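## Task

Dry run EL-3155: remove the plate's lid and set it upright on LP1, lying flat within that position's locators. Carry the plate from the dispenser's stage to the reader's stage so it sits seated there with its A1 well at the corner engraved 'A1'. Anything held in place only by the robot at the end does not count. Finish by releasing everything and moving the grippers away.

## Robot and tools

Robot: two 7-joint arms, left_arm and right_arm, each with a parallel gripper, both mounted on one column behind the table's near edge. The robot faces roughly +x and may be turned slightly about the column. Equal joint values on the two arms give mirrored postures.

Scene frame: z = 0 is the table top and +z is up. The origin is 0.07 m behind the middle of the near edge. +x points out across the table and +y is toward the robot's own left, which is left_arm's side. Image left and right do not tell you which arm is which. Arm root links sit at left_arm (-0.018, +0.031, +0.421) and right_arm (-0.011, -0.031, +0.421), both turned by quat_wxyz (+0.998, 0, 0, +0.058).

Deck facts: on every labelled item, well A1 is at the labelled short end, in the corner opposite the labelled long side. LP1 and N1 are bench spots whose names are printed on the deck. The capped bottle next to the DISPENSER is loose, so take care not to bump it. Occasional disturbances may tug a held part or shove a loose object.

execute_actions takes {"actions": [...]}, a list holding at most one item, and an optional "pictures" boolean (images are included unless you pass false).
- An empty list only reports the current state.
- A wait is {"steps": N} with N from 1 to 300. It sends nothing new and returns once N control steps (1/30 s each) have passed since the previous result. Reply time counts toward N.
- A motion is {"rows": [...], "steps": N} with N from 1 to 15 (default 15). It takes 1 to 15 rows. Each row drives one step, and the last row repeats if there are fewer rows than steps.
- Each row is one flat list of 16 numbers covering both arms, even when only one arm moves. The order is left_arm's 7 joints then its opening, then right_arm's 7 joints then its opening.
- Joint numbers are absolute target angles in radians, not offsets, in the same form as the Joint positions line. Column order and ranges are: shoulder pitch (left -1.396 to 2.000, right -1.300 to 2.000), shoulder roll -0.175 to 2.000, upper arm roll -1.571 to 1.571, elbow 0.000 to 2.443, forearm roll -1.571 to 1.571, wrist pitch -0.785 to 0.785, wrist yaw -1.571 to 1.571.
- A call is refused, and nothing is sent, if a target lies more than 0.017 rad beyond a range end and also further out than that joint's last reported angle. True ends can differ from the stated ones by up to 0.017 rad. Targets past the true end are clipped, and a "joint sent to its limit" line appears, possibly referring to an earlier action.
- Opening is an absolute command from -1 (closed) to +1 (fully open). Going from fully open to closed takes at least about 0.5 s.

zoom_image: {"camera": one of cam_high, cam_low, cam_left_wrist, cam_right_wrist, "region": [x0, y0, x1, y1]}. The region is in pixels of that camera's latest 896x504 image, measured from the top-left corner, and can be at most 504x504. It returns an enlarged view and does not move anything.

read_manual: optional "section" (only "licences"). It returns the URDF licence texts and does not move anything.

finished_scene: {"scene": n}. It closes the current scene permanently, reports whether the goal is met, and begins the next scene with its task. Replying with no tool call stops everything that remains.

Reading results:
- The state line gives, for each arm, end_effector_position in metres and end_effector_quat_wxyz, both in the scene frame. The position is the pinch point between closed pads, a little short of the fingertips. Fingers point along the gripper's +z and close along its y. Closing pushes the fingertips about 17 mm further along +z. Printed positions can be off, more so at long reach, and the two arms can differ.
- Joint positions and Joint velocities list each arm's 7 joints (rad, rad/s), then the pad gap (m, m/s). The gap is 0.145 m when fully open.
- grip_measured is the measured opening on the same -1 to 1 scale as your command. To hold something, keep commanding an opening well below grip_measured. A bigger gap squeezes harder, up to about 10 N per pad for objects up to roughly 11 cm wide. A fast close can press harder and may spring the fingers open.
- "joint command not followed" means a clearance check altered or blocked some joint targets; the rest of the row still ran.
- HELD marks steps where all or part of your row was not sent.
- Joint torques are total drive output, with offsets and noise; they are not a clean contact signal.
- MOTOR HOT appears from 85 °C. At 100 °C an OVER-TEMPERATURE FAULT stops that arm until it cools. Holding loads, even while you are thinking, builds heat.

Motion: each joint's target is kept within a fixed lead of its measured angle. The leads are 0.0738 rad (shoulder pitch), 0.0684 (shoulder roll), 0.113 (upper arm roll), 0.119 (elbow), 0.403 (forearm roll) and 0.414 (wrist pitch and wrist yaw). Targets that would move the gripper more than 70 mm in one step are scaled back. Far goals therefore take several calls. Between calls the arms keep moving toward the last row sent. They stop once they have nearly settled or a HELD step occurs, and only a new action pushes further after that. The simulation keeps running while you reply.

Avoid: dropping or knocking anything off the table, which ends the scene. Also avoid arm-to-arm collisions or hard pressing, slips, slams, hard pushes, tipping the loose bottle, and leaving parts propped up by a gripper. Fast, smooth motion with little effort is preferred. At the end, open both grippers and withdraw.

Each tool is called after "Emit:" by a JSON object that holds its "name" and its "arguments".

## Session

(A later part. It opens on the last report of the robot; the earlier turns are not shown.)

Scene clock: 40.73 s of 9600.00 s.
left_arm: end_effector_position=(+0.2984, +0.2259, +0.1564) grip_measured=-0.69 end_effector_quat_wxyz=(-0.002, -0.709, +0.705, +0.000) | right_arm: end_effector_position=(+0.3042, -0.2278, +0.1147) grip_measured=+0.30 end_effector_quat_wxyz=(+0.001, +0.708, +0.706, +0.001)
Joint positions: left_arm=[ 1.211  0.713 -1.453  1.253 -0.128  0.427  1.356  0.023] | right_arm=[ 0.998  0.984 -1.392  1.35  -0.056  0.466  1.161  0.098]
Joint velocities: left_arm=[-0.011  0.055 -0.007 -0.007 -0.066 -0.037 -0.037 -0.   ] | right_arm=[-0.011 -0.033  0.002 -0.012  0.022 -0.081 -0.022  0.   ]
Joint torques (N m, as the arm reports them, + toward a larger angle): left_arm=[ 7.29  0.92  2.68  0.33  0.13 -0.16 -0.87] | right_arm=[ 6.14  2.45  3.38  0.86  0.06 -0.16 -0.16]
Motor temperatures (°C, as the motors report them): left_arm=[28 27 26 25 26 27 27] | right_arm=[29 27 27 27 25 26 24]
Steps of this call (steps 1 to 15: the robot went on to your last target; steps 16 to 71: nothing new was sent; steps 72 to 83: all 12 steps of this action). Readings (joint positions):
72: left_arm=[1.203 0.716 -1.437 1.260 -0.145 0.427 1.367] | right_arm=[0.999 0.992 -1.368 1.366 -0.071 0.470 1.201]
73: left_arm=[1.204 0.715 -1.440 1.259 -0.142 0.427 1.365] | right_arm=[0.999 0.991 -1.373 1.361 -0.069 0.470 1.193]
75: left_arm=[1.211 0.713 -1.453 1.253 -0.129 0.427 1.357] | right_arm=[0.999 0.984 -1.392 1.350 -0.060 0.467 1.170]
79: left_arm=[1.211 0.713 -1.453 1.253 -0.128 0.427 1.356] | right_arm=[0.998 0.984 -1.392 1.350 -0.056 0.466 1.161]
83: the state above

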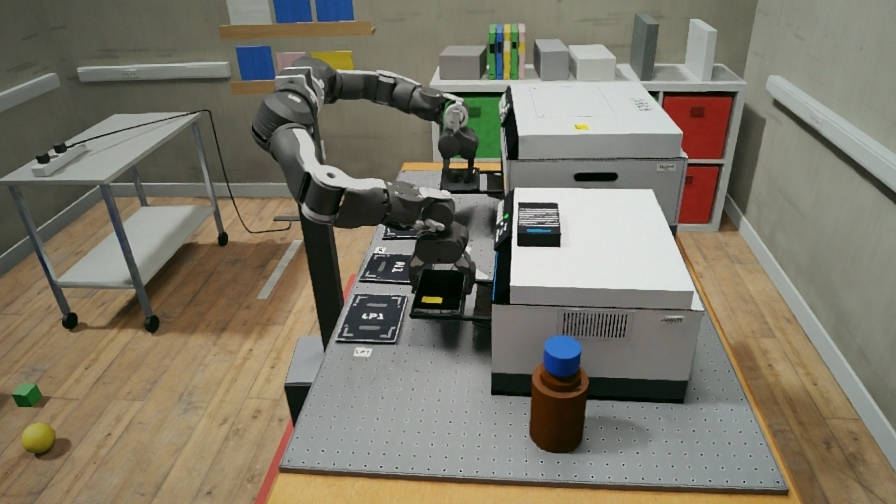

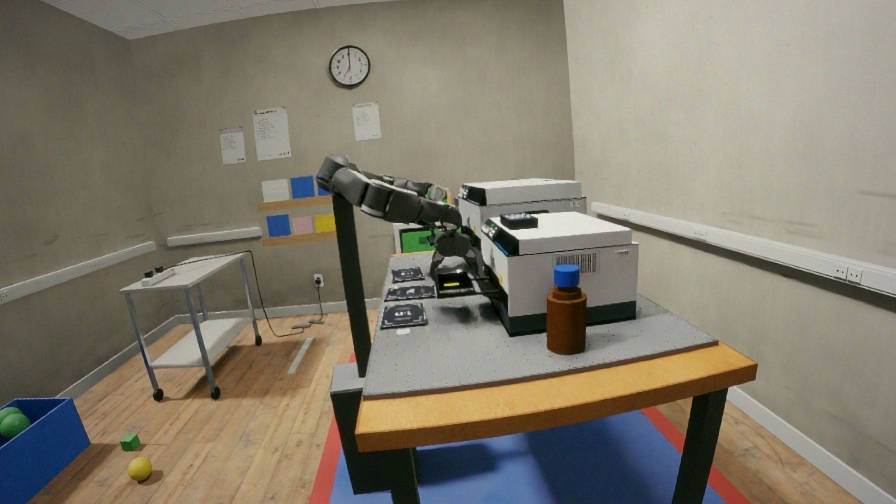

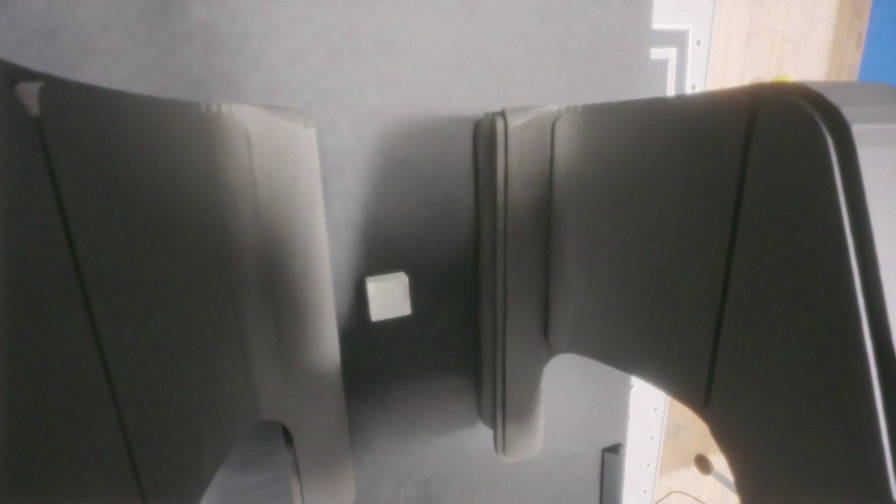

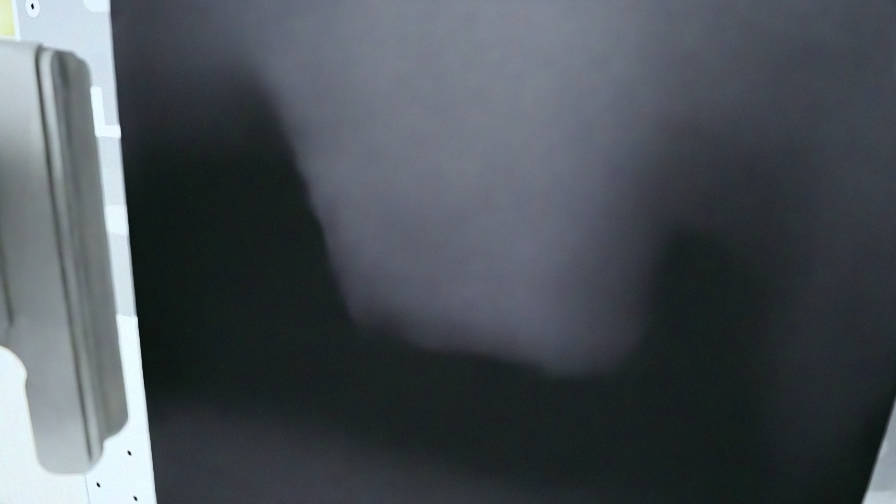

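Emit:
{"name": "execute_actions", "arguments": {"actions": [{"rows":[[1.2,0.716,-1.434,1.262,-0.147,0.425,1.36,-0.7,1.0,0.984,-1.393,1.351,-0.054,0.463,1.155,0.25],[1.2,0.716,-1.434,1.262,-0.147,0.425,1.36,-0.72,1.0,0.984,-1.393,1.351,-0.054,0.463,1.155,0.2],[1.2,0.716,-1.434,1.262,-0.147,0.425,1.36,-0.76,1.0,0.984,-1.393,1.351,-0.054,0.463,1.155,0.15],[1.2,0.716,-1.434,1.262,-0.147,0.425,1.36,-0.8,1.0,0.984,-1.393,1.351,-0.054,0.463,1.155,0.1],[1.2,0.716,-1.434,1.262,-0.147,0.425,1.36,-0.85,1.0,0.984,-1.393,1.351,-0.054,0.463,1.155,0.05],[1.2,0.716,-1.434,1.262,-0.147,0.425,1.36,-0.9,1.0,0.984,-1.393,1.351,-0.054,0.463,1.155,0.0],[1.2,0.716,-1.434,1.262,-0.147,0.425,1.36,-0.95,1.0,0.984,-1.393,1.351,-0.054,0.463,1.155,-0.1],[1.2,0.716,-1.434,1.262,-0.147,0.425,1.36,-1,1.0,0.984,-1.393,1.351,-0.054,0.463,1.155,-0.3]],"steps":15}]}}

Scene clock: 43.50 s of 9600.00 s.
left_arm: end_effector_position=(+0.2998, +0.2260, +0.1582) grip_measured=-1.00 end_effector_quat_wxyz=(+0.003, -0.707, +0.707, -0.003) | right_arm: end_effector_position=(+0.3024, -0.2275, +0.1148) grip_measured=+0.11 end_effector_quat_wxyz=(-0.003, +0.709, +0.705, -0.001)
Joint positions: left_arm=[ 1.205  0.716 -1.436  1.262 -0.146  0.427  1.358  0.   ] | right_arm=[ 0.998  0.985 -1.392  1.351 -0.051  0.466  1.169  0.084]
Joint velocities: left_arm=[ 0.055  0.011 -0.012  0.012 -0.007 -0.022 -0.007 -0.   ] | right_arm=[-0.011 -0.011  0.007 -0.002 -0.051  0.081 -0.051  0.   ]
Joint torques (N m, as the arm reports them, + toward a larger angle): left_arm=[ 8.88  1.53  5.2   1.   -0.03 -0.04  0.01] | right_arm=[ 6.24  2.36  3.39  0.65 -0.02 -0.21 -0.31]
Motor temperatures (°C, as the motors report them): left_arm=[28 27 26 25 26 27 27] | right_arm=[29 27 27 27 25 26 24]
Steps of this call (steps 1 to 15: the robot went on to your last target; steps 16 to 68: nothing new was sent; steps 69 to 83: all 15 steps of this action). Readings (joint positions):
69: left_arm=[1.207 0.715 -1.440 1.259 -0.136 0.427 1.358] | right_arm=[0.998 0.984 -1.392 1.350 -0.056 0.466 1.161]
70: left_arm=[1.205 0.716 -1.436 1.262 -0.140 0.427 1.358] | right_arm=[0.998 0.984 -1.392 1.350 -0.056 0.466 1.161]
72: left_arm=[1.205 0.716 -1.436 1.262 -0.144 0.427 1.358] | right_arm=[0.998 0.985 -1.392 1.351 -0.052 0.466 1.168]
76: left_arm=[1.205 0.716 -1.436 1.262 -0.145 0.427 1.358] | right_arm=[0.998 0.985 -1.392 1.351 -0.051 0.466 1.169]
83: the state above

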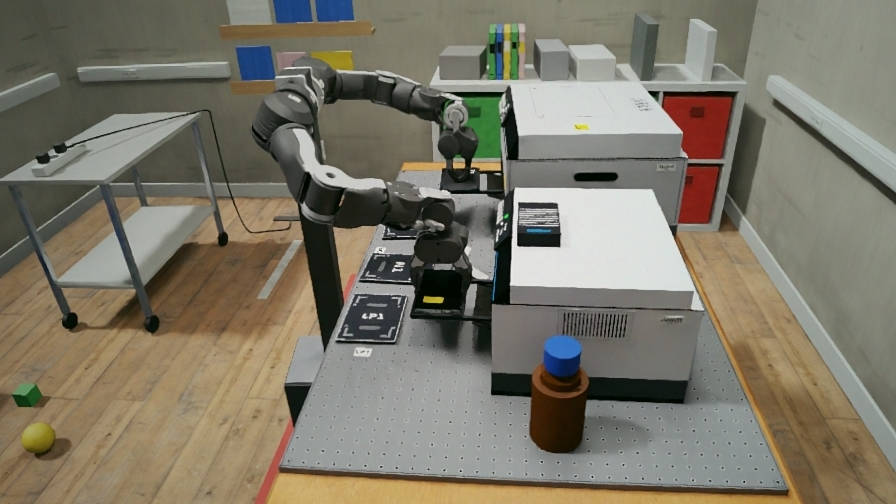

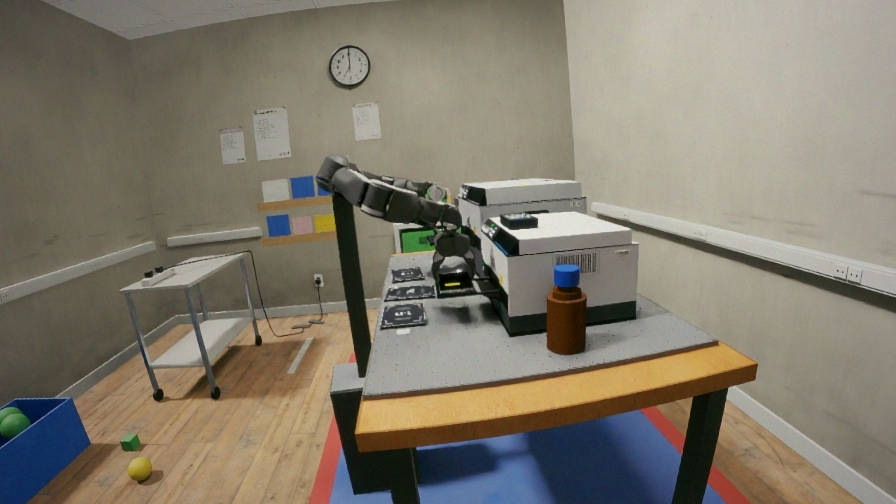

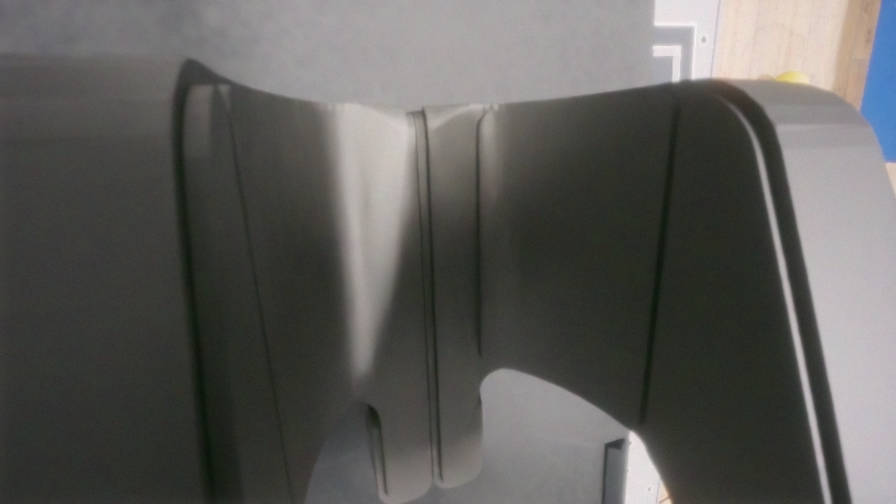

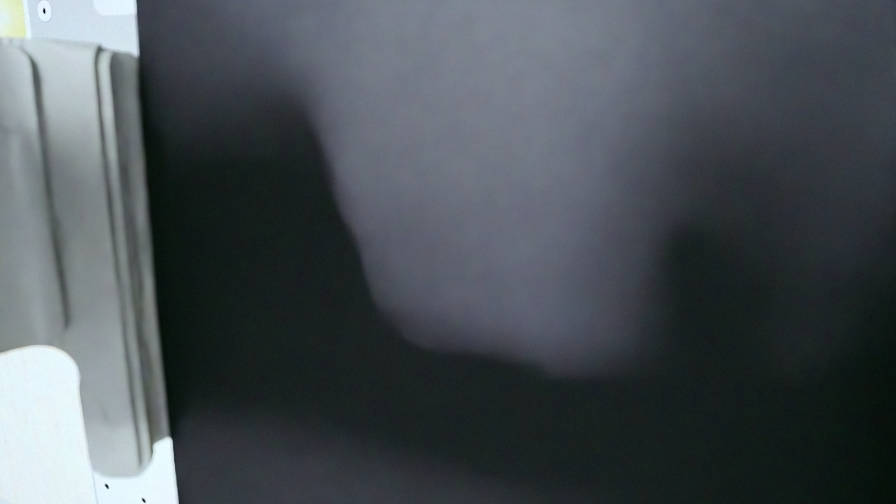

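Emit:
{"name": "execute_actions", "arguments": {"actions": [{"rows":[[1.2,0.716,-1.434,1.262,-0.147,0.425,1.36,-0.75,1.0,0.988,-1.383,1.357,-0.06,0.465,1.183,-0.3],[1.2,0.716,-1.434,1.262,-0.147,0.425,1.36,-0.75,1.0,0.988,-1.383,1.357,-0.06,0.465,1.183,-0.3],[1.2,0.716,-1.434,1.262,-0.147,0.425,1.36,-0.75,1.0,0.993,-1.37,1.365,-0.067,0.467,1.198,-0.3],[1.2,0.716,-1.434,1.262,-0.147,0.425,1.36,-0.75,1.0,0.997,-1.358,1.373,-0.074,0.469,1.212,-0.3],[1.2,0.716,-1.434,1.262,-0.147,0.425,1.36,-0.75,1.0,1.002,-1.345,1.381,-0.082,0.471,1.227,-0.3],[1.2,0.714,-1.443,1.258,-0.14,0.424,1.352,-0.75,1.0,1.007,-1.331,1.39,-0.09,0.473,1.243,-0.3],[1.2,0.714,-1.443,1.258,-0.14,0.424,1.352,-0.75,1.0,1.012,-1.318,1.398,-0.098,0.475,1.258,-0.3],[1.2,0.713,-1.452,1.255,-0.135,0.423,1.345,-0.75,1.0,1.02,-1.298,1.41,-0.11,0.478,1.28,-0.3],[1.2,0.713,-1.452,1.255,-0.135,0.423,1.345,-0.75,1.0,1.027,-1.279,1.422,-0.122,0.481,1.303,-0.3]],"steps":15}]}}

Emit:
{"name": "execute_actions", "arguments": {"actions": [{"rows":[[1.2,0.713,-1.452,1.255,-0.135,0.423,1.345,-0.8,1.0,1.027,-1.279,1.422,-0.122,0.481,1.303,-0.3],[1.2,0.713,-1.452,1.255,-0.135,0.423,1.345,-0.84,1.0,1.027,-1.279,1.422,-0.122,0.481,1.303,-0.3],[1.2,0.713,-1.452,1.255,-0.135,0.423,1.345,-0.88,1.0,1.027,-1.279,1.422,-0.122,0.481,1.303,-0.3],[1.2,0.713,-1.452,1.255,-0.135,0.423,1.345,-0.92,1.0,1.027,-1.279,1.422,-0.122,0.481,1.303,-0.3],[1.2,0.713,-1.452,1.255,-0.135,0.423,1.345,-1,1.0,1.027,-1.279,1.422,-0.122,0.481,1.303,-0.3]],"steps":12}]}}

Emit:
{"name": "zoom_image", "arguments": {"camera": "cam_low", "region": [400, 220, 510, 310]}}

Scene clock: 47.83 s of 9600.00 s.
left_arm: end_effector_position=(+0.2994, +0.2260, +0.1568) grip_measured=-0.75 end_effector_quat_wxyz=(+0.002, -0.708, +0.706, -0.002) | right_arm: end_effector_position=(+0.3039, -0.2285, +0.1441) grip_measured=+0.10 end_effector_quat_wxyz=(-0.004, +0.706, +0.708, +0.002)
Joint positions: left_arm=[ 1.206  0.714 -1.443  1.257 -0.138  0.426  1.354  0.019] | right_arm=[ 1.     1.028 -1.278  1.423 -0.12   0.478  1.297  0.083]
Joint velocities: left_arm=[ 0.011 -0.099 -0.002 -0.012 -0.007 -0.051 -0.037  0.   ] | right_arm=[-0.033  0.033  0.007 -0.007 -0.022 -0.022 -0.051 -0.   ]
Joint torques (N m, as the arm reports them, + toward a larger angle): left_arm=[ 8.51  1.26  3.04  0.63  0.16 -0.09 -0.29] | right_arm=[ 5.66  2.4   3.45  0.5   0.01 -0.04  0.19]
Motor temperatures (°C, as the motors report them): left_arm=[28 27 27 25 26 27 27] | right_arm=[29 27 27 27 25 26 24]
Steps of this call (steps 1 to 15: the robot went on to your last target; steps 16 to 90: nothing new was sent; then 0.83 s passed at rest; steps 91 to 105: all 15 steps of this action). Readings (joint positions):
91: left_arm=[1.205 0.716 -1.436 1.262 -0.146 0.427 1.358] | right_arm=[0.998 0.986 -1.390 1.353 -0.054 0.466 1.174]
92: left_arm=[1.205 0.716 -1.436 1.262 -0.146 0.427 1.358] | right_arm=[0.998 0.986 -1.388 1.356 -0.055 0.466 1.178]
94: left_arm=[1.205 0.716 -1.436 1.262 -0.146 0.427 1.358] | right_arm=[0.996 0.994 -1.369 1.370 -0.067 0.467 1.195]
98: left_arm=[1.205 0.715 -1.442 1.258 -0.140 0.426 1.355] | right_arm=[0.998 1.015 -1.307 1.406 -0.097 0.472 1.252]
105: the state above

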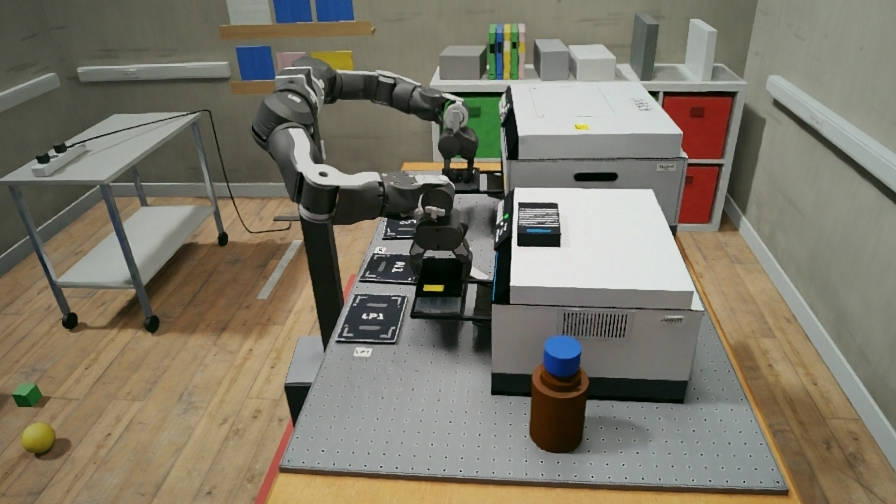

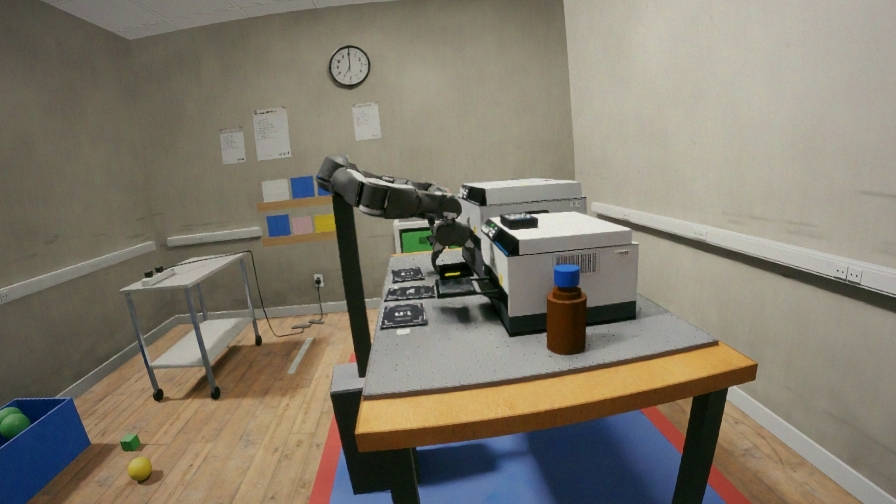

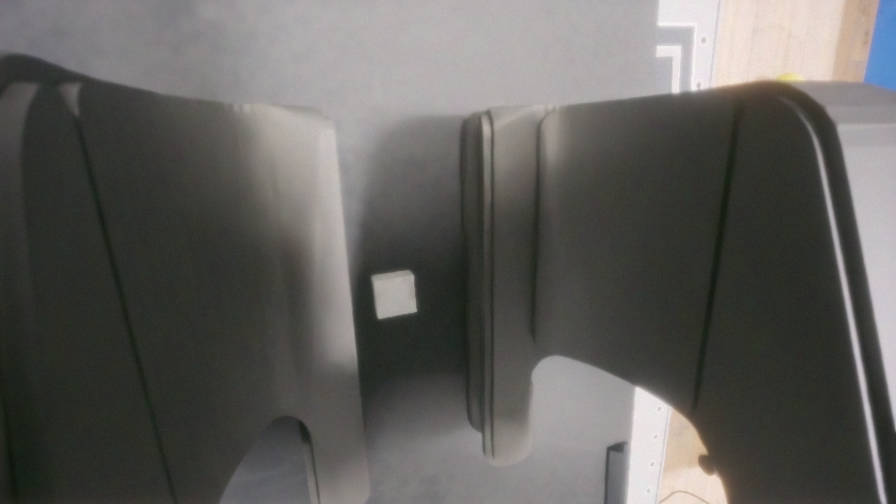

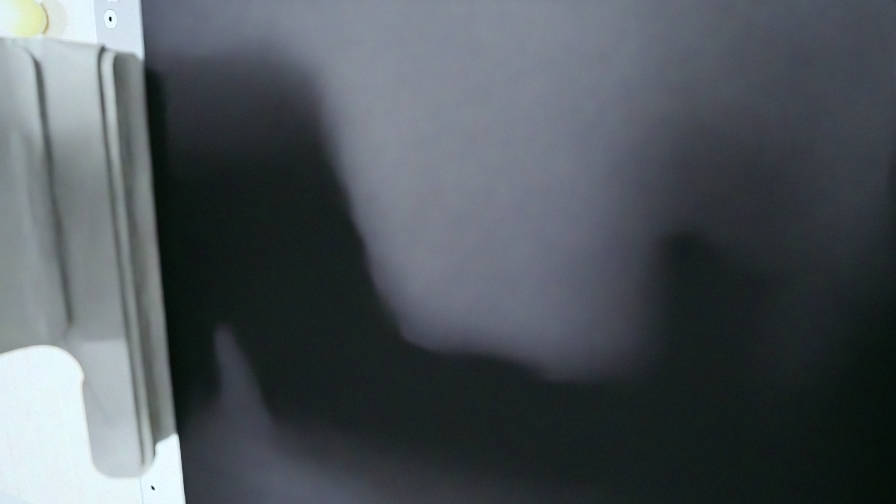

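Scene clock: 48.23 s of 9600.00 s.
left_arm: end_effector_position=(+0.3008, +0.2261, +0.1563) grip_measured=-0.94 end_effector_quat_wxyz=(+0.005, -0.708, +0.706, -0.005) | right_arm: end_effector_position=(+0.3038, -0.2285, +0.1441) grip_measured=+0.10 end_effector_quat_wxyz=(-0.004, +0.706, +0.708, +0.001)
Joint positions: left_arm=[ 1.206  0.714 -1.445  1.256 -0.137  0.426  1.344  0.005] | right_arm=[ 1.     1.028 -1.278  1.423 -0.12   0.478  1.297  0.083]
Joint velocities: left_arm=[ 0.011 -0.033 -0.012 -0.007  0.022 -0.007  0.007 -0.   ] | right_arm=[-0.055  0.011 -0.002  0.007 -0.022 -0.037  0.037  0.   ]
Joint torques (N m, as the arm reports them, + toward a larger angle): left_arm=[ 8.52  1.34  3.38  0.9   0.1  -0.07 -0.01] | right_arm=[5.67 2.44 3.46 0.57 0.   0.01 0.18]
Motor temperatures (°C, as the motors report them): left_arm=[28 27 27 25 26 27 27] | right_arm=[29 27 27 27 25 26 24]
Steps of this call (steps 1 to 12: all 12 steps of this action). Readings (joint positions):
1: left_arm=[1.206 0.715 -1.445 1.257 -0.137 0.426 1.355] | right_arm=[1.000 1.028 -1.278 1.423 -0.120 0.478 1.297]
2: left_arm=[1.206 0.715 -1.445 1.257 -0.136 0.426 1.356] | right_arm=[1.000 1.028 -1.278 1.423 -0.120 0.478 1.297]
4: left_arm=[1.206 0.714 -1.445 1.256 -0.137 0.426 1.346] | right_arm=[1.000 1.028 -1.278 1.423 -0.120 0.478 1.297]
8: left_arm=[1.206 0.714 -1.445 1.256 -0.137 0.426 1.344] | right_arm=[1.000 1.028 -1.278 1.423 -0.120 0.478 1.297]
12: the state above

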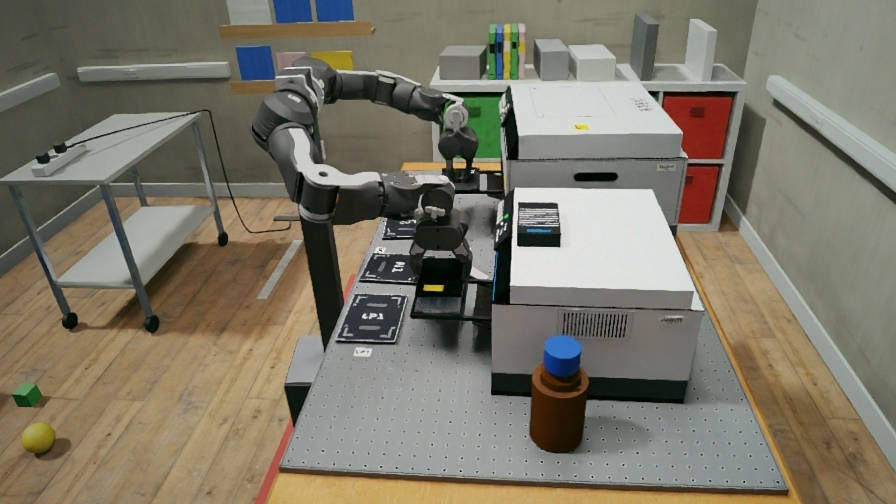

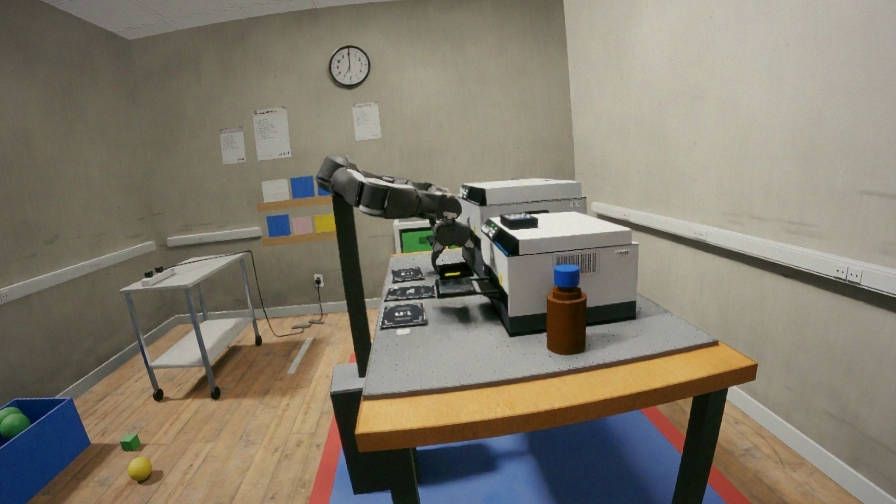

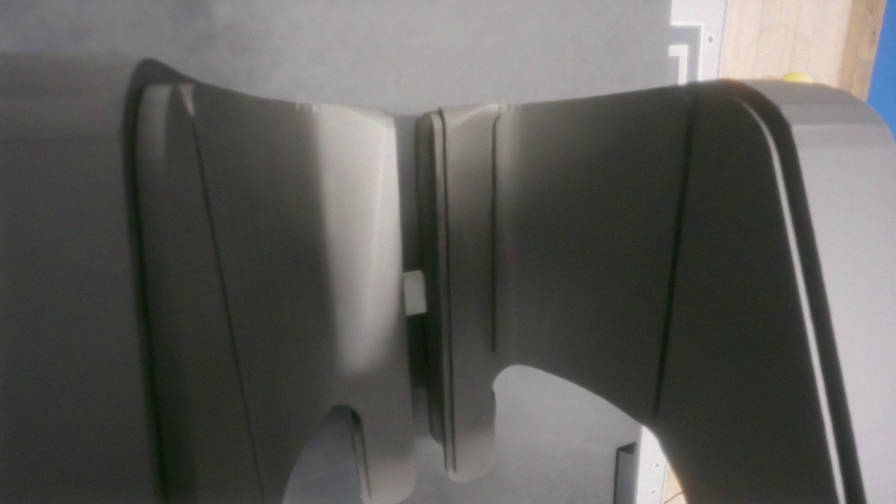

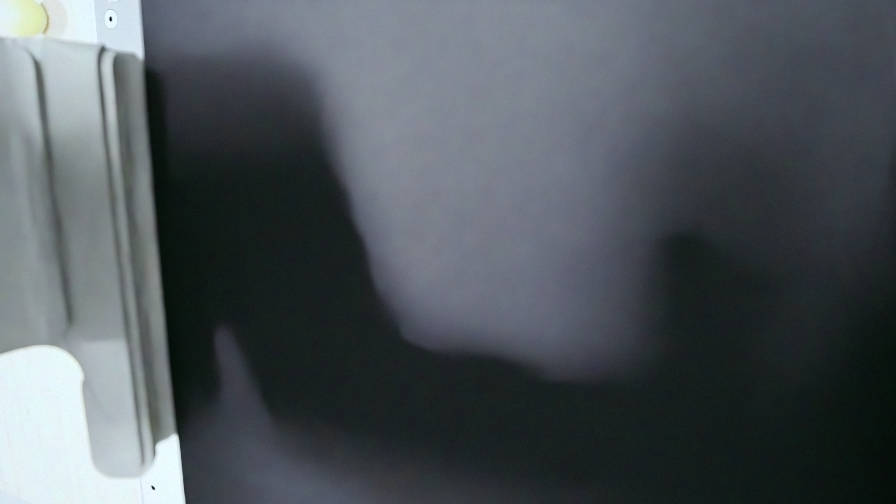

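Region (400, 220, 510, 310) of cam_low's 896x504 image, scaled by 4.582, with more detail than that image has; it fills the top 412 rows of this view, and the rest is white.

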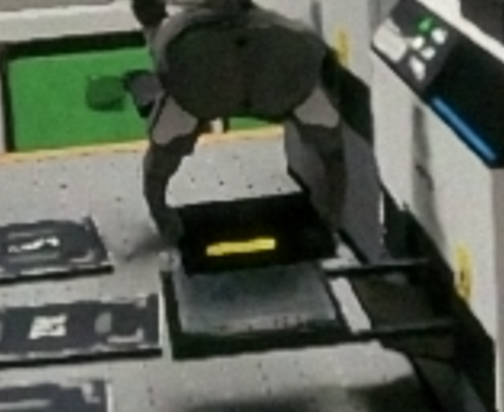

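Emit:
{"name": "execute_actions", "arguments": {"actions": [{"rows":[[1.2,0.714,-1.445,1.258,-0.14,0.424,1.35,-1,0.98,1.04,-1.24,1.45,-0.13,0.49,1.31,-0.3],[1.2,0.716,-1.435,1.263,-0.147,0.425,1.36,-1,0.94,1.06,-1.19,1.49,-0.142,0.51,1.32,-0.3],[1.2,0.718,-1.422,1.269,-0.156,0.426,1.375,-1,0.89,1.08,-1.14,1.54,-0.156,0.53,1.33,-0.3],[1.2,0.72,-1.407,1.275,-0.167,0.428,1.39,-1,0.83,1.1,-1.09,1.595,-0.17,0.555,1.34,-0.3],[1.2,0.722,-1.394,1.281,-0.176,0.43,1.405,-1,0.77,1.125,-1.04,1.65,-0.187,0.58,1.345,-0.3],[1.2,0.724,-1.382,1.287,-0.185,0.431,1.42,-1,0.71,1.145,-0.99,1.705,-0.2,0.6,1.35,-0.3],[1.2,0.726,-1.37,1.292,-0.194,0.432,1.435,-1,0.65,1.165,-0.94,1.76,-0.218,0.625,1.355,-0.3],[1.2,0.728,-1.358,1.298,-0.202,0.434,1.45,-1,0.6,1.185,-0.895,1.81,-0.23,0.645,1.36,-0.3],[1.2,0.73,-1.345,1.304,-0.21,0.436,1.463,-1,0.55,1.2,-0.85,1.855,-0.245,0.665,1.365,-0.3],[1.2,0.732,-1.333,1.309,-0.22,0.437,1.477,-1,0.5,1.22,-0.811,1.9,-0.258,0.684,1.369,-0.3],[1.2,0.732,-1.333,1.309,-0.22,0.437,1.477,-1,0.44,1.217,-0.767,1.924,-0.275,0.69,1.369,-0.3],[1.2,0.732,-1.333,1.309,-0.22,0.437,1.477,-1,0.38,1.215,-0.723,1.948,-0.29,0.695,1.368,-0.3],[1.2,0.732,-1.333,1.309,-0.22,0.437,1.477,-1,0.325,1.212,-0.68,1.972,-0.308,0.7,1.368,-0.3],[1.2,0.732,-1.333,1.309,-0.22,0.437,1.477,-1,0.27,1.21,-0.635,1.996,-0.324,0.706,1.367,-0.3],[1.2,0.732,-1.333,1.309,-0.22,0.437,1.477,-1,0.21,1.207,-0.59,2.02,-0.34,0.71,1.367,-0.3]]}], "pictures": false}}

Emit:
{"name": "execute_actions", "arguments": {"actions": [{"rows":[[1.2,0.732,-1.333,1.309,-0.22,0.437,1.477,-1,0.15,1.204,-0.546,2.045,-0.357,0.717,1.366,-0.3],[1.2,0.732,-1.333,1.309,-0.22,0.437,1.477,-1,0.09,1.2,-0.5,2.07,-0.374,0.722,1.366,-0.3],[1.2,0.732,-1.333,1.309,-0.22,0.437,1.477,-1,0.03,1.198,-0.457,2.093,-0.39,0.728,1.365,-0.3],[1.2,0.732,-1.333,1.309,-0.22,0.437,1.477,-1,-0.03,1.195,-0.413,2.117,-0.407,0.733,1.365,-0.3],[1.2,0.732,-1.333,1.309,-0.22,0.437,1.477,-1,-0.09,1.192,-0.37,2.14,-0.424,0.74,1.364,-0.3],[1.2,0.732,-1.333,1.309,-0.22,0.437,1.477,-1,-0.15,1.19,-0.32,2.165,-0.44,0.745,1.364,-0.3],[1.2,0.732,-1.333,1.309,-0.22,0.437,1.477,-1,-0.2,1.188,-0.281,2.189,-0.457,0.75,1.364,-0.3]],"steps":12}]}}

Scene clock: 57.93 s of 9600.00 s.
left_arm: end_effector_position=(+0.2993, +0.2254, +0.1806) grip_measured=-1.00 end_effector_quat_wxyz=(+0.002, -0.705, +0.709, -0.004) | right_arm: end_effector_position=(+0.1944, -0.2070, +0.1456) grip_measured=-0.30 end_effector_quat_wxyz=(-0.019, +0.695, +0.718, -0.002)
Joint positions: left_arm=[ 1.203  0.732 -1.333  1.309 -0.218  0.434  1.47   0.   ] | right_arm=[ 0.208  1.205 -0.6    2.017 -0.319  0.7    1.366  0.053]
Joint velocities: left_arm=[-0.011 -0.033  0.002 -0.002 -0.051  0.022  0.007 -0.   ] | right_arm=[-0.978  0.055  0.828  0.637 -0.286  0.022  0.095 -0.   ]
Joint torques (N m, as the arm reports them, + toward a larger angle): left_arm=[ 9.25  1.54  4.87  1.15 -0.02  0.1   0.13] | right_arm=[ 6.11  4.59  2.63  0.73 -0.13  0.04 -0.02]
Motor temperatures (°C, as the motors report them): left_arm=[28 27 27 25 26 27 27] | right_arm=[29 27 27 27 25 26 24]
Steps of this call (steps 1 to 15: the robot went on to your last target; steps 16 to 130: nothing new was sent; then 4.87 s passed at rest; steps 131 to 145: all 15 steps of this action). Readings (joint positions):
131: left_arm=[1.206 0.714 -1.445 1.256 -0.138 0.426 1.344] | right_arm=[0.980 1.034 -1.250 1.439 -0.127 0.482 1.299]
132: left_arm=[1.204 0.714 -1.442 1.260 -0.143 0.426 1.345] | right_arm=[0.941 1.052 -1.197 1.482 -0.134 0.493 1.304]
134: left_arm=[1.194 0.717 -1.421 1.269 -0.162 0.426 1.354] | right_arm=[0.837 1.100 -1.090 1.588 -0.156 0.528 1.321]
138: left_arm=[1.203 0.726 -1.360 1.296 -0.191 0.429 1.425] | right_arm=[0.594 1.179 -0.909 1.804 -0.212 0.616 1.351]
145: the state above

Scene clock: 58.33 s of 9600.00 s.
left_arm: end_effector_position=(+0.2992, +0.2254, +0.1806) grip_measured=-1.00 end_effector_quat_wxyz=(+0.002, -0.705, +0.709, -0.004) | right_arm: end_effector_position=(+0.1595, -0.2053, +0.1441) grip_measured=-0.30 end_effector_quat_wxyz=(-0.001, +0.693, +0.721, -0.000)
Joint positions: left_arm=[ 1.203  0.732 -1.333  1.309 -0.218  0.434  1.471  0.   ] | right_arm=[-0.201  1.187 -0.284  2.19  -0.455  0.747  1.365  0.053]
Joint velocities: left_arm=[-0.011 -0.011 -0.007  0.002  0.022  0.007 -0.066  0.   ] | right_arm=[ 0.033  0.011 -0.012  0.002 -0.051  0.081 -0.007 -0.   ]
Joint torques (N m, as the arm reports them, + toward a larger angle): left_arm=[ 9.33  1.57  4.88  1.13 -0.02  0.1   0.14] | right_arm=[ 1.95  4.24  3.3   1.53  0.01  0.02 -0.03]
Motor temperatures (°C, as the motors report them): left_arm=[28 27 27 25 26 27 27] | right_arm=[29 27 27 27 25 26 24]
Steps of this call (steps 1 to 12: all 12 steps of this action). Readings (joint positions):
1: left_arm=[1.203 0.732 -1.333 1.309 -0.218 0.434 1.471] | right_arm=[0.151 1.204 -0.551 2.042 -0.335 0.706 1.365]
2: left_arm=[1.203 0.732 -1.333 1.309 -0.218 0.434 1.471] | right_arm=[0.091 1.202 -0.504 2.065 -0.353 0.712 1.365]
4: left_arm=[1.203 0.732 -1.333 1.309 -0.218 0.434 1.471] | right_arm=[-0.031 1.196 -0.420 2.111 -0.387 0.724 1.364]
8: left_arm=[1.203 0.732 -1.333 1.309 -0.218 0.434 1.471] | right_arm=[-0.206 1.188 -0.285 2.193 -0.442 0.743 1.365]
12: the state above

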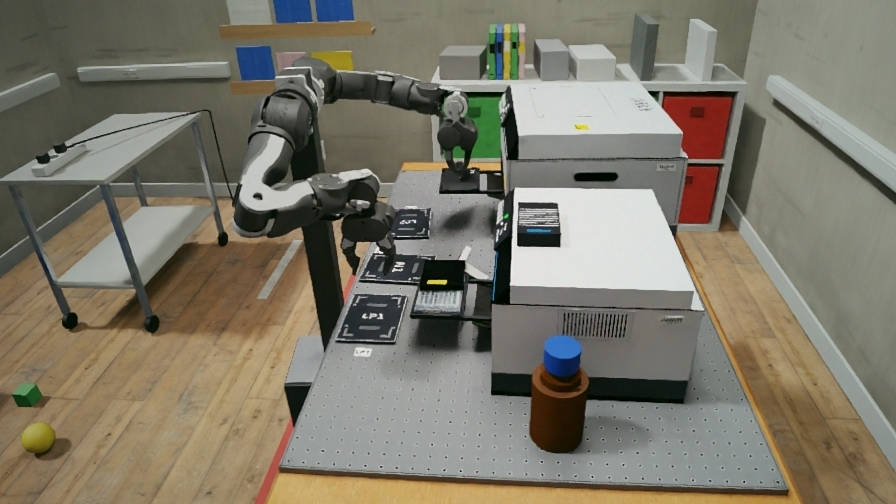

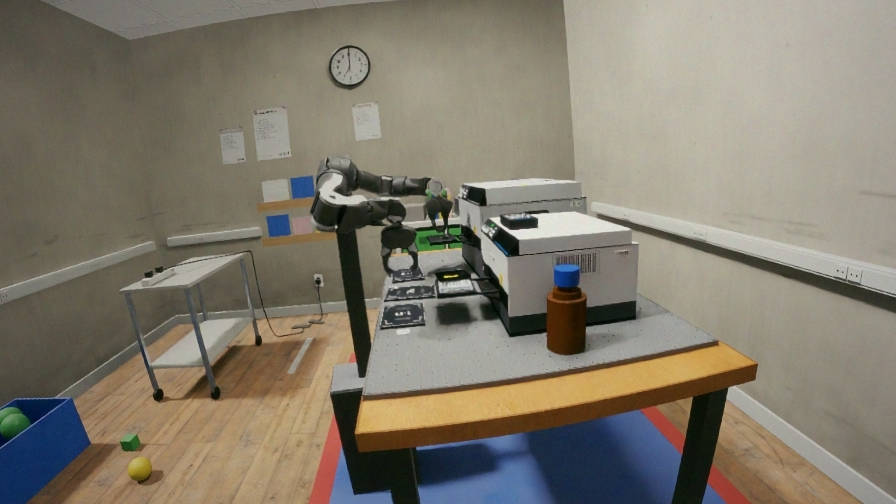

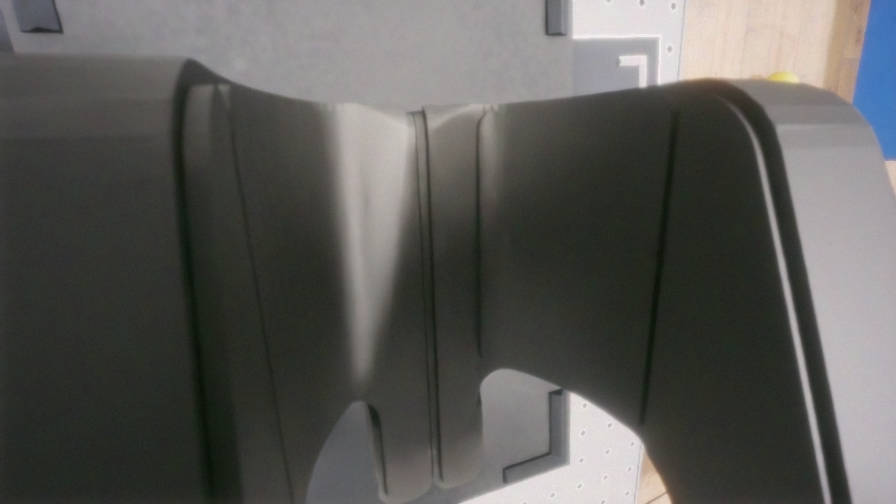

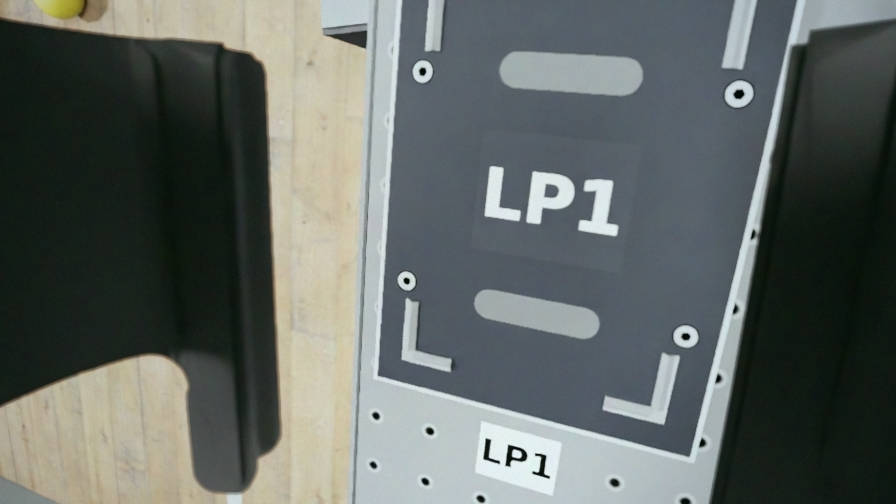

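Emit:
{"name": "zoom_image", "arguments": {"camera": "cam_high", "region": [390, 240, 500, 330]}}

Emit:
{"name": "zoom_image", "arguments": {"camera": "cam_low", "region": [410, 220, 510, 310]}}

Region (390, 240, 500, 330) of cam_high's 896x504 image, scaled by 4.582, with more detail than that image has; it fills the top 412 rows of this view, and the rest is white.

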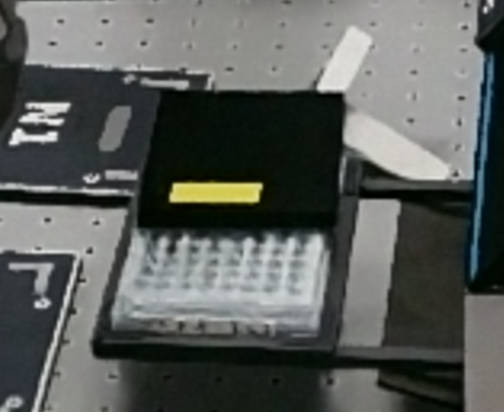

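Region (410, 220, 510, 310) of cam_low's 896x504 image, scaled by 5.040, with more detail than that image has; it fills the top 454 rows of this view, and the rest is white.

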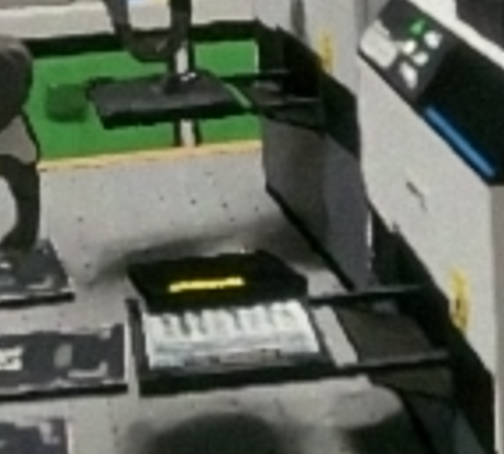

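Emit:
{"name": "execute_actions", "arguments": {"actions": [{"rows":[[1.2,0.73,-1.345,1.304,-0.21,0.436,1.463,-0.75,-0.14,1.19,-0.32,2.165,-0.44,0.745,1.364,0.5],[1.2,0.728,-1.358,1.298,-0.202,0.434,1.45,-0.75,-0.08,1.192,-0.36,2.14,-0.424,0.74,1.364,0.5],[1.2,0.726,-1.37,1.292,-0.194,0.432,1.435,-0.75,-0.02,1.195,-0.4,2.117,-0.407,0.733,1.365,0.5],[1.2,0.724,-1.382,1.287,-0.185,0.431,1.42,-0.75,0.04,1.198,-0.44,2.093,-0.39,0.728,1.365,0.5],[1.2,0.722,-1.394,1.281,-0.176,0.43,1.405,-0.75,0.1,1.2,-0.48,2.07,-0.374,0.722,1.366,0.5],[1.2,0.72,-1.407,1.275,-0.167,0.428,1.39,-0.75,0.16,1.204,-0.52,2.045,-0.357,0.717,1.37,0.5],[1.2,0.718,-1.42,1.269,-0.156,0.426,1.375,-0.75,0.22,1.207,-0.56,2.02,-0.34,0.71,1.38,0.5],[1.2,0.716,-1.43,1.264,-0.149,0.425,1.362,-0.75,0.28,1.21,-0.6,1.996,-0.324,0.706,1.39,0.5],[1.2,0.715,-1.438,1.26,-0.144,0.424,1.355,-0.75,0.34,1.212,-0.64,1.972,-0.308,0.7,1.4,0.5],[1.2,0.714,-1.446,1.257,-0.14,0.424,1.348,-0.75,0.4,1.215,-0.68,1.948,-0.29,0.695,1.41,0.5],[1.2,0.713,-1.454,1.254,-0.134,0.423,1.34,-0.75,0.46,1.217,-0.72,1.924,-0.275,0.69,1.42,0.5],[1.2,0.713,-1.454,1.254,-0.134,0.423,1.34,-0.75,0.52,1.2,-0.76,1.9,-0.27,0.69,1.43,0.5],[1.2,0.713,-1.454,1.254,-0.134,0.423,1.34,-0.75,0.58,1.16,-0.8,1.86,-0.27,0.695,1.44,0.5],[1.2,0.713,-1.454,1.254,-0.134,0.423,1.34,-0.8,0.64,1.12,-0.84,1.82,-0.27,0.7,1.45,0.5],[1.2,0.713,-1.454,1.254,-0.134,0.423,1.34,-0.84,0.7,1.08,-0.89,1.78,-0.275,0.71,1.456,0.5]]}], "pictures": false}}

Emit:
{"name": "execute_actions", "arguments": {"actions": [{"rows":[[1.2,0.713,-1.454,1.254,-0.134,0.423,1.34,-0.88,0.76,1.04,-0.94,1.74,-0.3,0.72,1.47,0.5],[1.2,0.713,-1.454,1.254,-0.134,0.423,1.34,-0.92,0.82,1.0,-0.99,1.7,-0.33,0.73,1.49,0.5],[1.2,0.713,-1.454,1.254,-0.134,0.423,1.34,-0.96,0.88,0.96,-1.05,1.66,-0.36,0.74,1.51,0.5],[1.195,0.724,-1.452,1.272,-0.135,0.43,1.339,-0.96,0.94,0.92,-1.1,1.62,-0.39,0.745,1.53,0.5],[1.19,0.735,-1.45,1.291,-0.136,0.438,1.338,-0.96,0.98,0.88,-1.15,1.58,-0.41,0.75,1.545,0.5],[1.185,0.746,-1.448,1.309,-0.137,0.445,1.338,-0.96,1.0,0.85,-1.199,1.539,-0.436,0.755,1.559,0.5],[1.18,0.757,-1.446,1.328,-0.139,0.452,1.337,-0.96,1.0,0.85,-1.199,1.539,-0.436,0.755,1.559,0.5],[1.175,0.768,-1.444,1.346,-0.14,0.46,1.336,-0.96,1.0,0.85,-1.199,1.539,-0.436,0.755,1.559,0.5],[1.17,0.778,-1.442,1.364,-0.141,0.467,1.335,-0.96,1.0,0.85,-1.199,1.539,-0.436,0.755,1.559,0.5]],"steps":15}]}}

Scene clock: 70.73 s of 9600.00 s.
left_arm: end_effector_position=(+0.2978, +0.2267, +0.1563) grip_measured=-0.83 end_effector_quat_wxyz=(-0.001, -0.709, +0.705, +0.001) | right_arm: end_effector_position=(+0.2647, -0.1915, +0.1707) grip_measured=+0.50 end_effector_quat_wxyz=(-0.010, +0.713, +0.700, +0.034)
Joint positions: left_arm=[ 1.206  0.716 -1.446  1.256 -0.137  0.427  1.36   0.013] | right_arm=[ 0.7    1.078 -0.883  1.783 -0.277  0.701  1.44   0.112]
Joint velocities: left_arm=[-0.011  0.011 -0.012 -0.017 -0.037 -0.051  0.022 -0.004] | right_arm=[ 1.132 -1.264 -1.018 -0.857 -0.051  0.139 -0.051 -0.   ]
Joint torques (N m, as the arm reports them, + toward a larger angle): left_arm=[ 8.34  0.87  3.16  0.61  0.12 -0.15 -0.62] | right_arm=[ 1.95  6.74  4.6   2.1   0.21 -0.03  0.43]
Motor temperatures (°C, as the motors report them): left_arm=[29 27 27 25 26 27 27] | right_arm=[28 28 27 27 25 26 24]
Steps of this call (steps 1 to 15: the robot went on to your last target; steps 16 to 90: nothing new was sent; then 8.90 s passed at rest; steps 91 to 105: all 15 steps of this action). Readings (joint positions):
91: left_arm=[1.203 0.731 -1.336 1.307 -0.215 0.434 1.470] | right_arm=[-0.150 1.187 -0.320 2.174 -0.445 0.747 1.369]
92: left_arm=[1.204 0.730 -1.348 1.301 -0.209 0.434 1.464] | right_arm=[-0.082 1.187 -0.359 2.146 -0.434 0.745 1.368]
94: left_arm=[1.203 0.726 -1.376 1.288 -0.196 0.434 1.442] | right_arm=[0.041 1.196 -0.434 2.095 -0.411 0.737 1.365]
98: left_arm=[1.202 0.717 -1.424 1.266 -0.160 0.429 1.385] | right_arm=[0.278 1.205 -0.597 1.999 -0.344 0.715 1.378]
105: the state above

Scene clock: 71.23 s of 9600.00 s.
left_arm: end_effector_position=(+0.2899, +0.2269, +0.1558) grip_measured=-0.96 end_effector_quat_wxyz=(+0.017, -0.704, +0.709, -0.015) | right_arm: end_effector_position=(+0.3011, -0.1754, +0.1604) grip_measured=+0.50 end_effector_quat_wxyz=(+0.040, +0.705, +0.707, -0.040)
Joint positions: left_arm=[ 1.179  0.778 -1.436  1.366 -0.15   0.462  1.31   0.003] | right_arm=[ 0.998  0.849 -1.202  1.538 -0.435  0.752  1.554  0.112]
Joint velocities: left_arm=[ 0.011 -0.033  0.017 -0.002  0.022 -0.007  0.022  0.   ] | right_arm=[ 0.033  0.033  0.002 -0.002 -0.022  0.007 -0.007  0.   ]
Joint torques (N m, as the arm reports them, + toward a larger angle): left_arm=[7.16 1.67 3.84 0.72 0.33 0.17 0.64] | right_arm=[6.85 1.87 4.43 1.1  0.   0.03 0.2 ]
Motor temperatures (°C, as the motors report them): left_arm=[29 27 27 25 26 27 27] | right_arm=[28 28 27 27 25 26 24]
Steps of this call (steps 1 to 15: all 15 steps of this action). Readings (joint positions):
1: left_arm=[1.206 0.715 -1.446 1.256 -0.136 0.427 1.354] | right_arm=[0.756 1.036 -0.936 1.747 -0.285 0.708 1.452]
2: left_arm=[1.206 0.714 -1.446 1.254 -0.137 0.427 1.345] | right_arm=[0.813 0.997 -0.988 1.707 -0.303 0.717 1.467]
4: left_arm=[1.205 0.720 -1.447 1.266 -0.140 0.428 1.337] | right_arm=[0.935 0.922 -1.097 1.623 -0.357 0.733 1.502]
8: left_arm=[1.187 0.759 -1.440 1.339 -0.156 0.448 1.284] | right_arm=[0.994 0.837 -1.200 1.542 -0.425 0.750 1.546]
15: the state above

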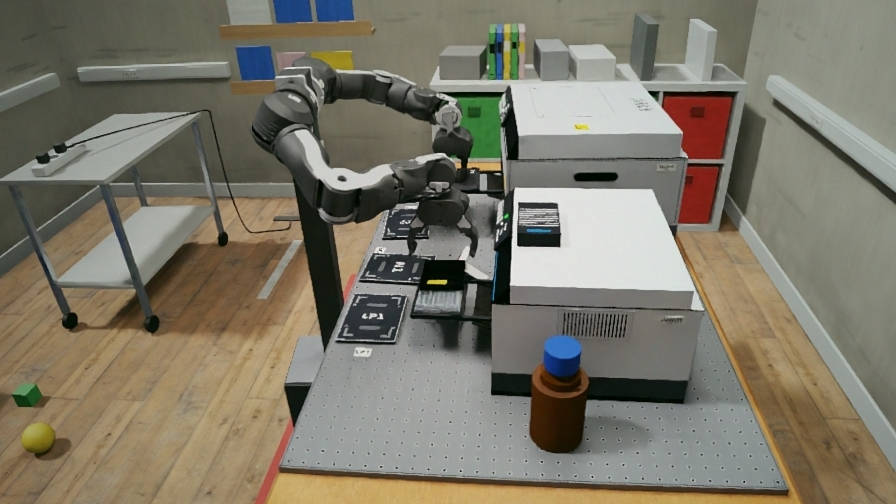

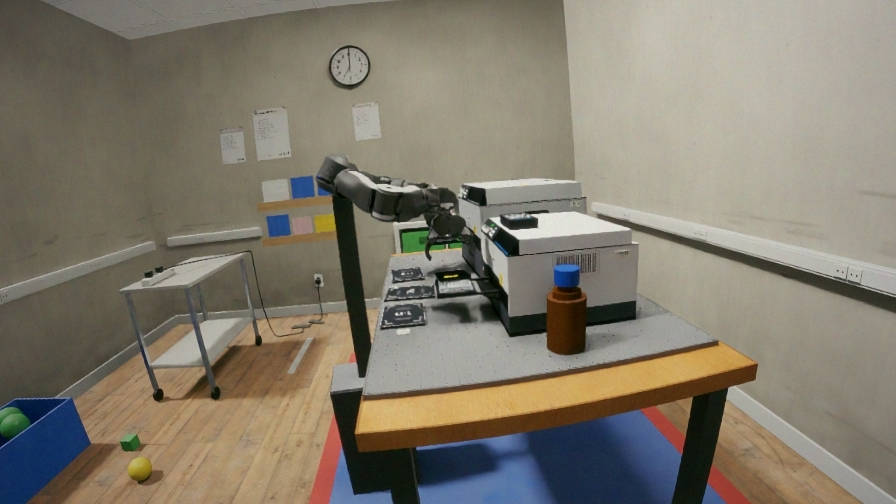

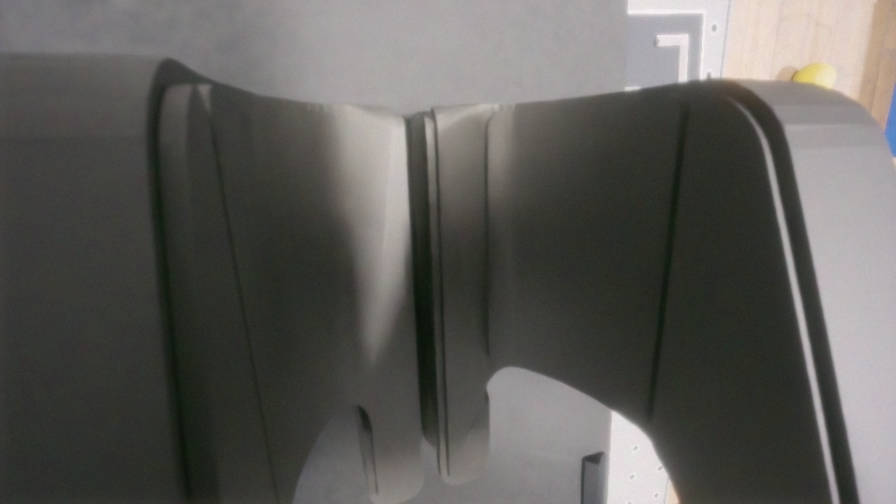

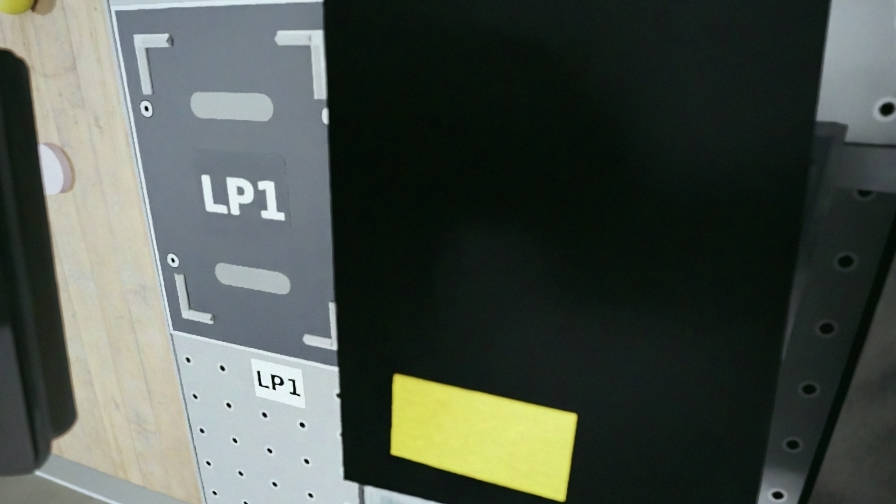

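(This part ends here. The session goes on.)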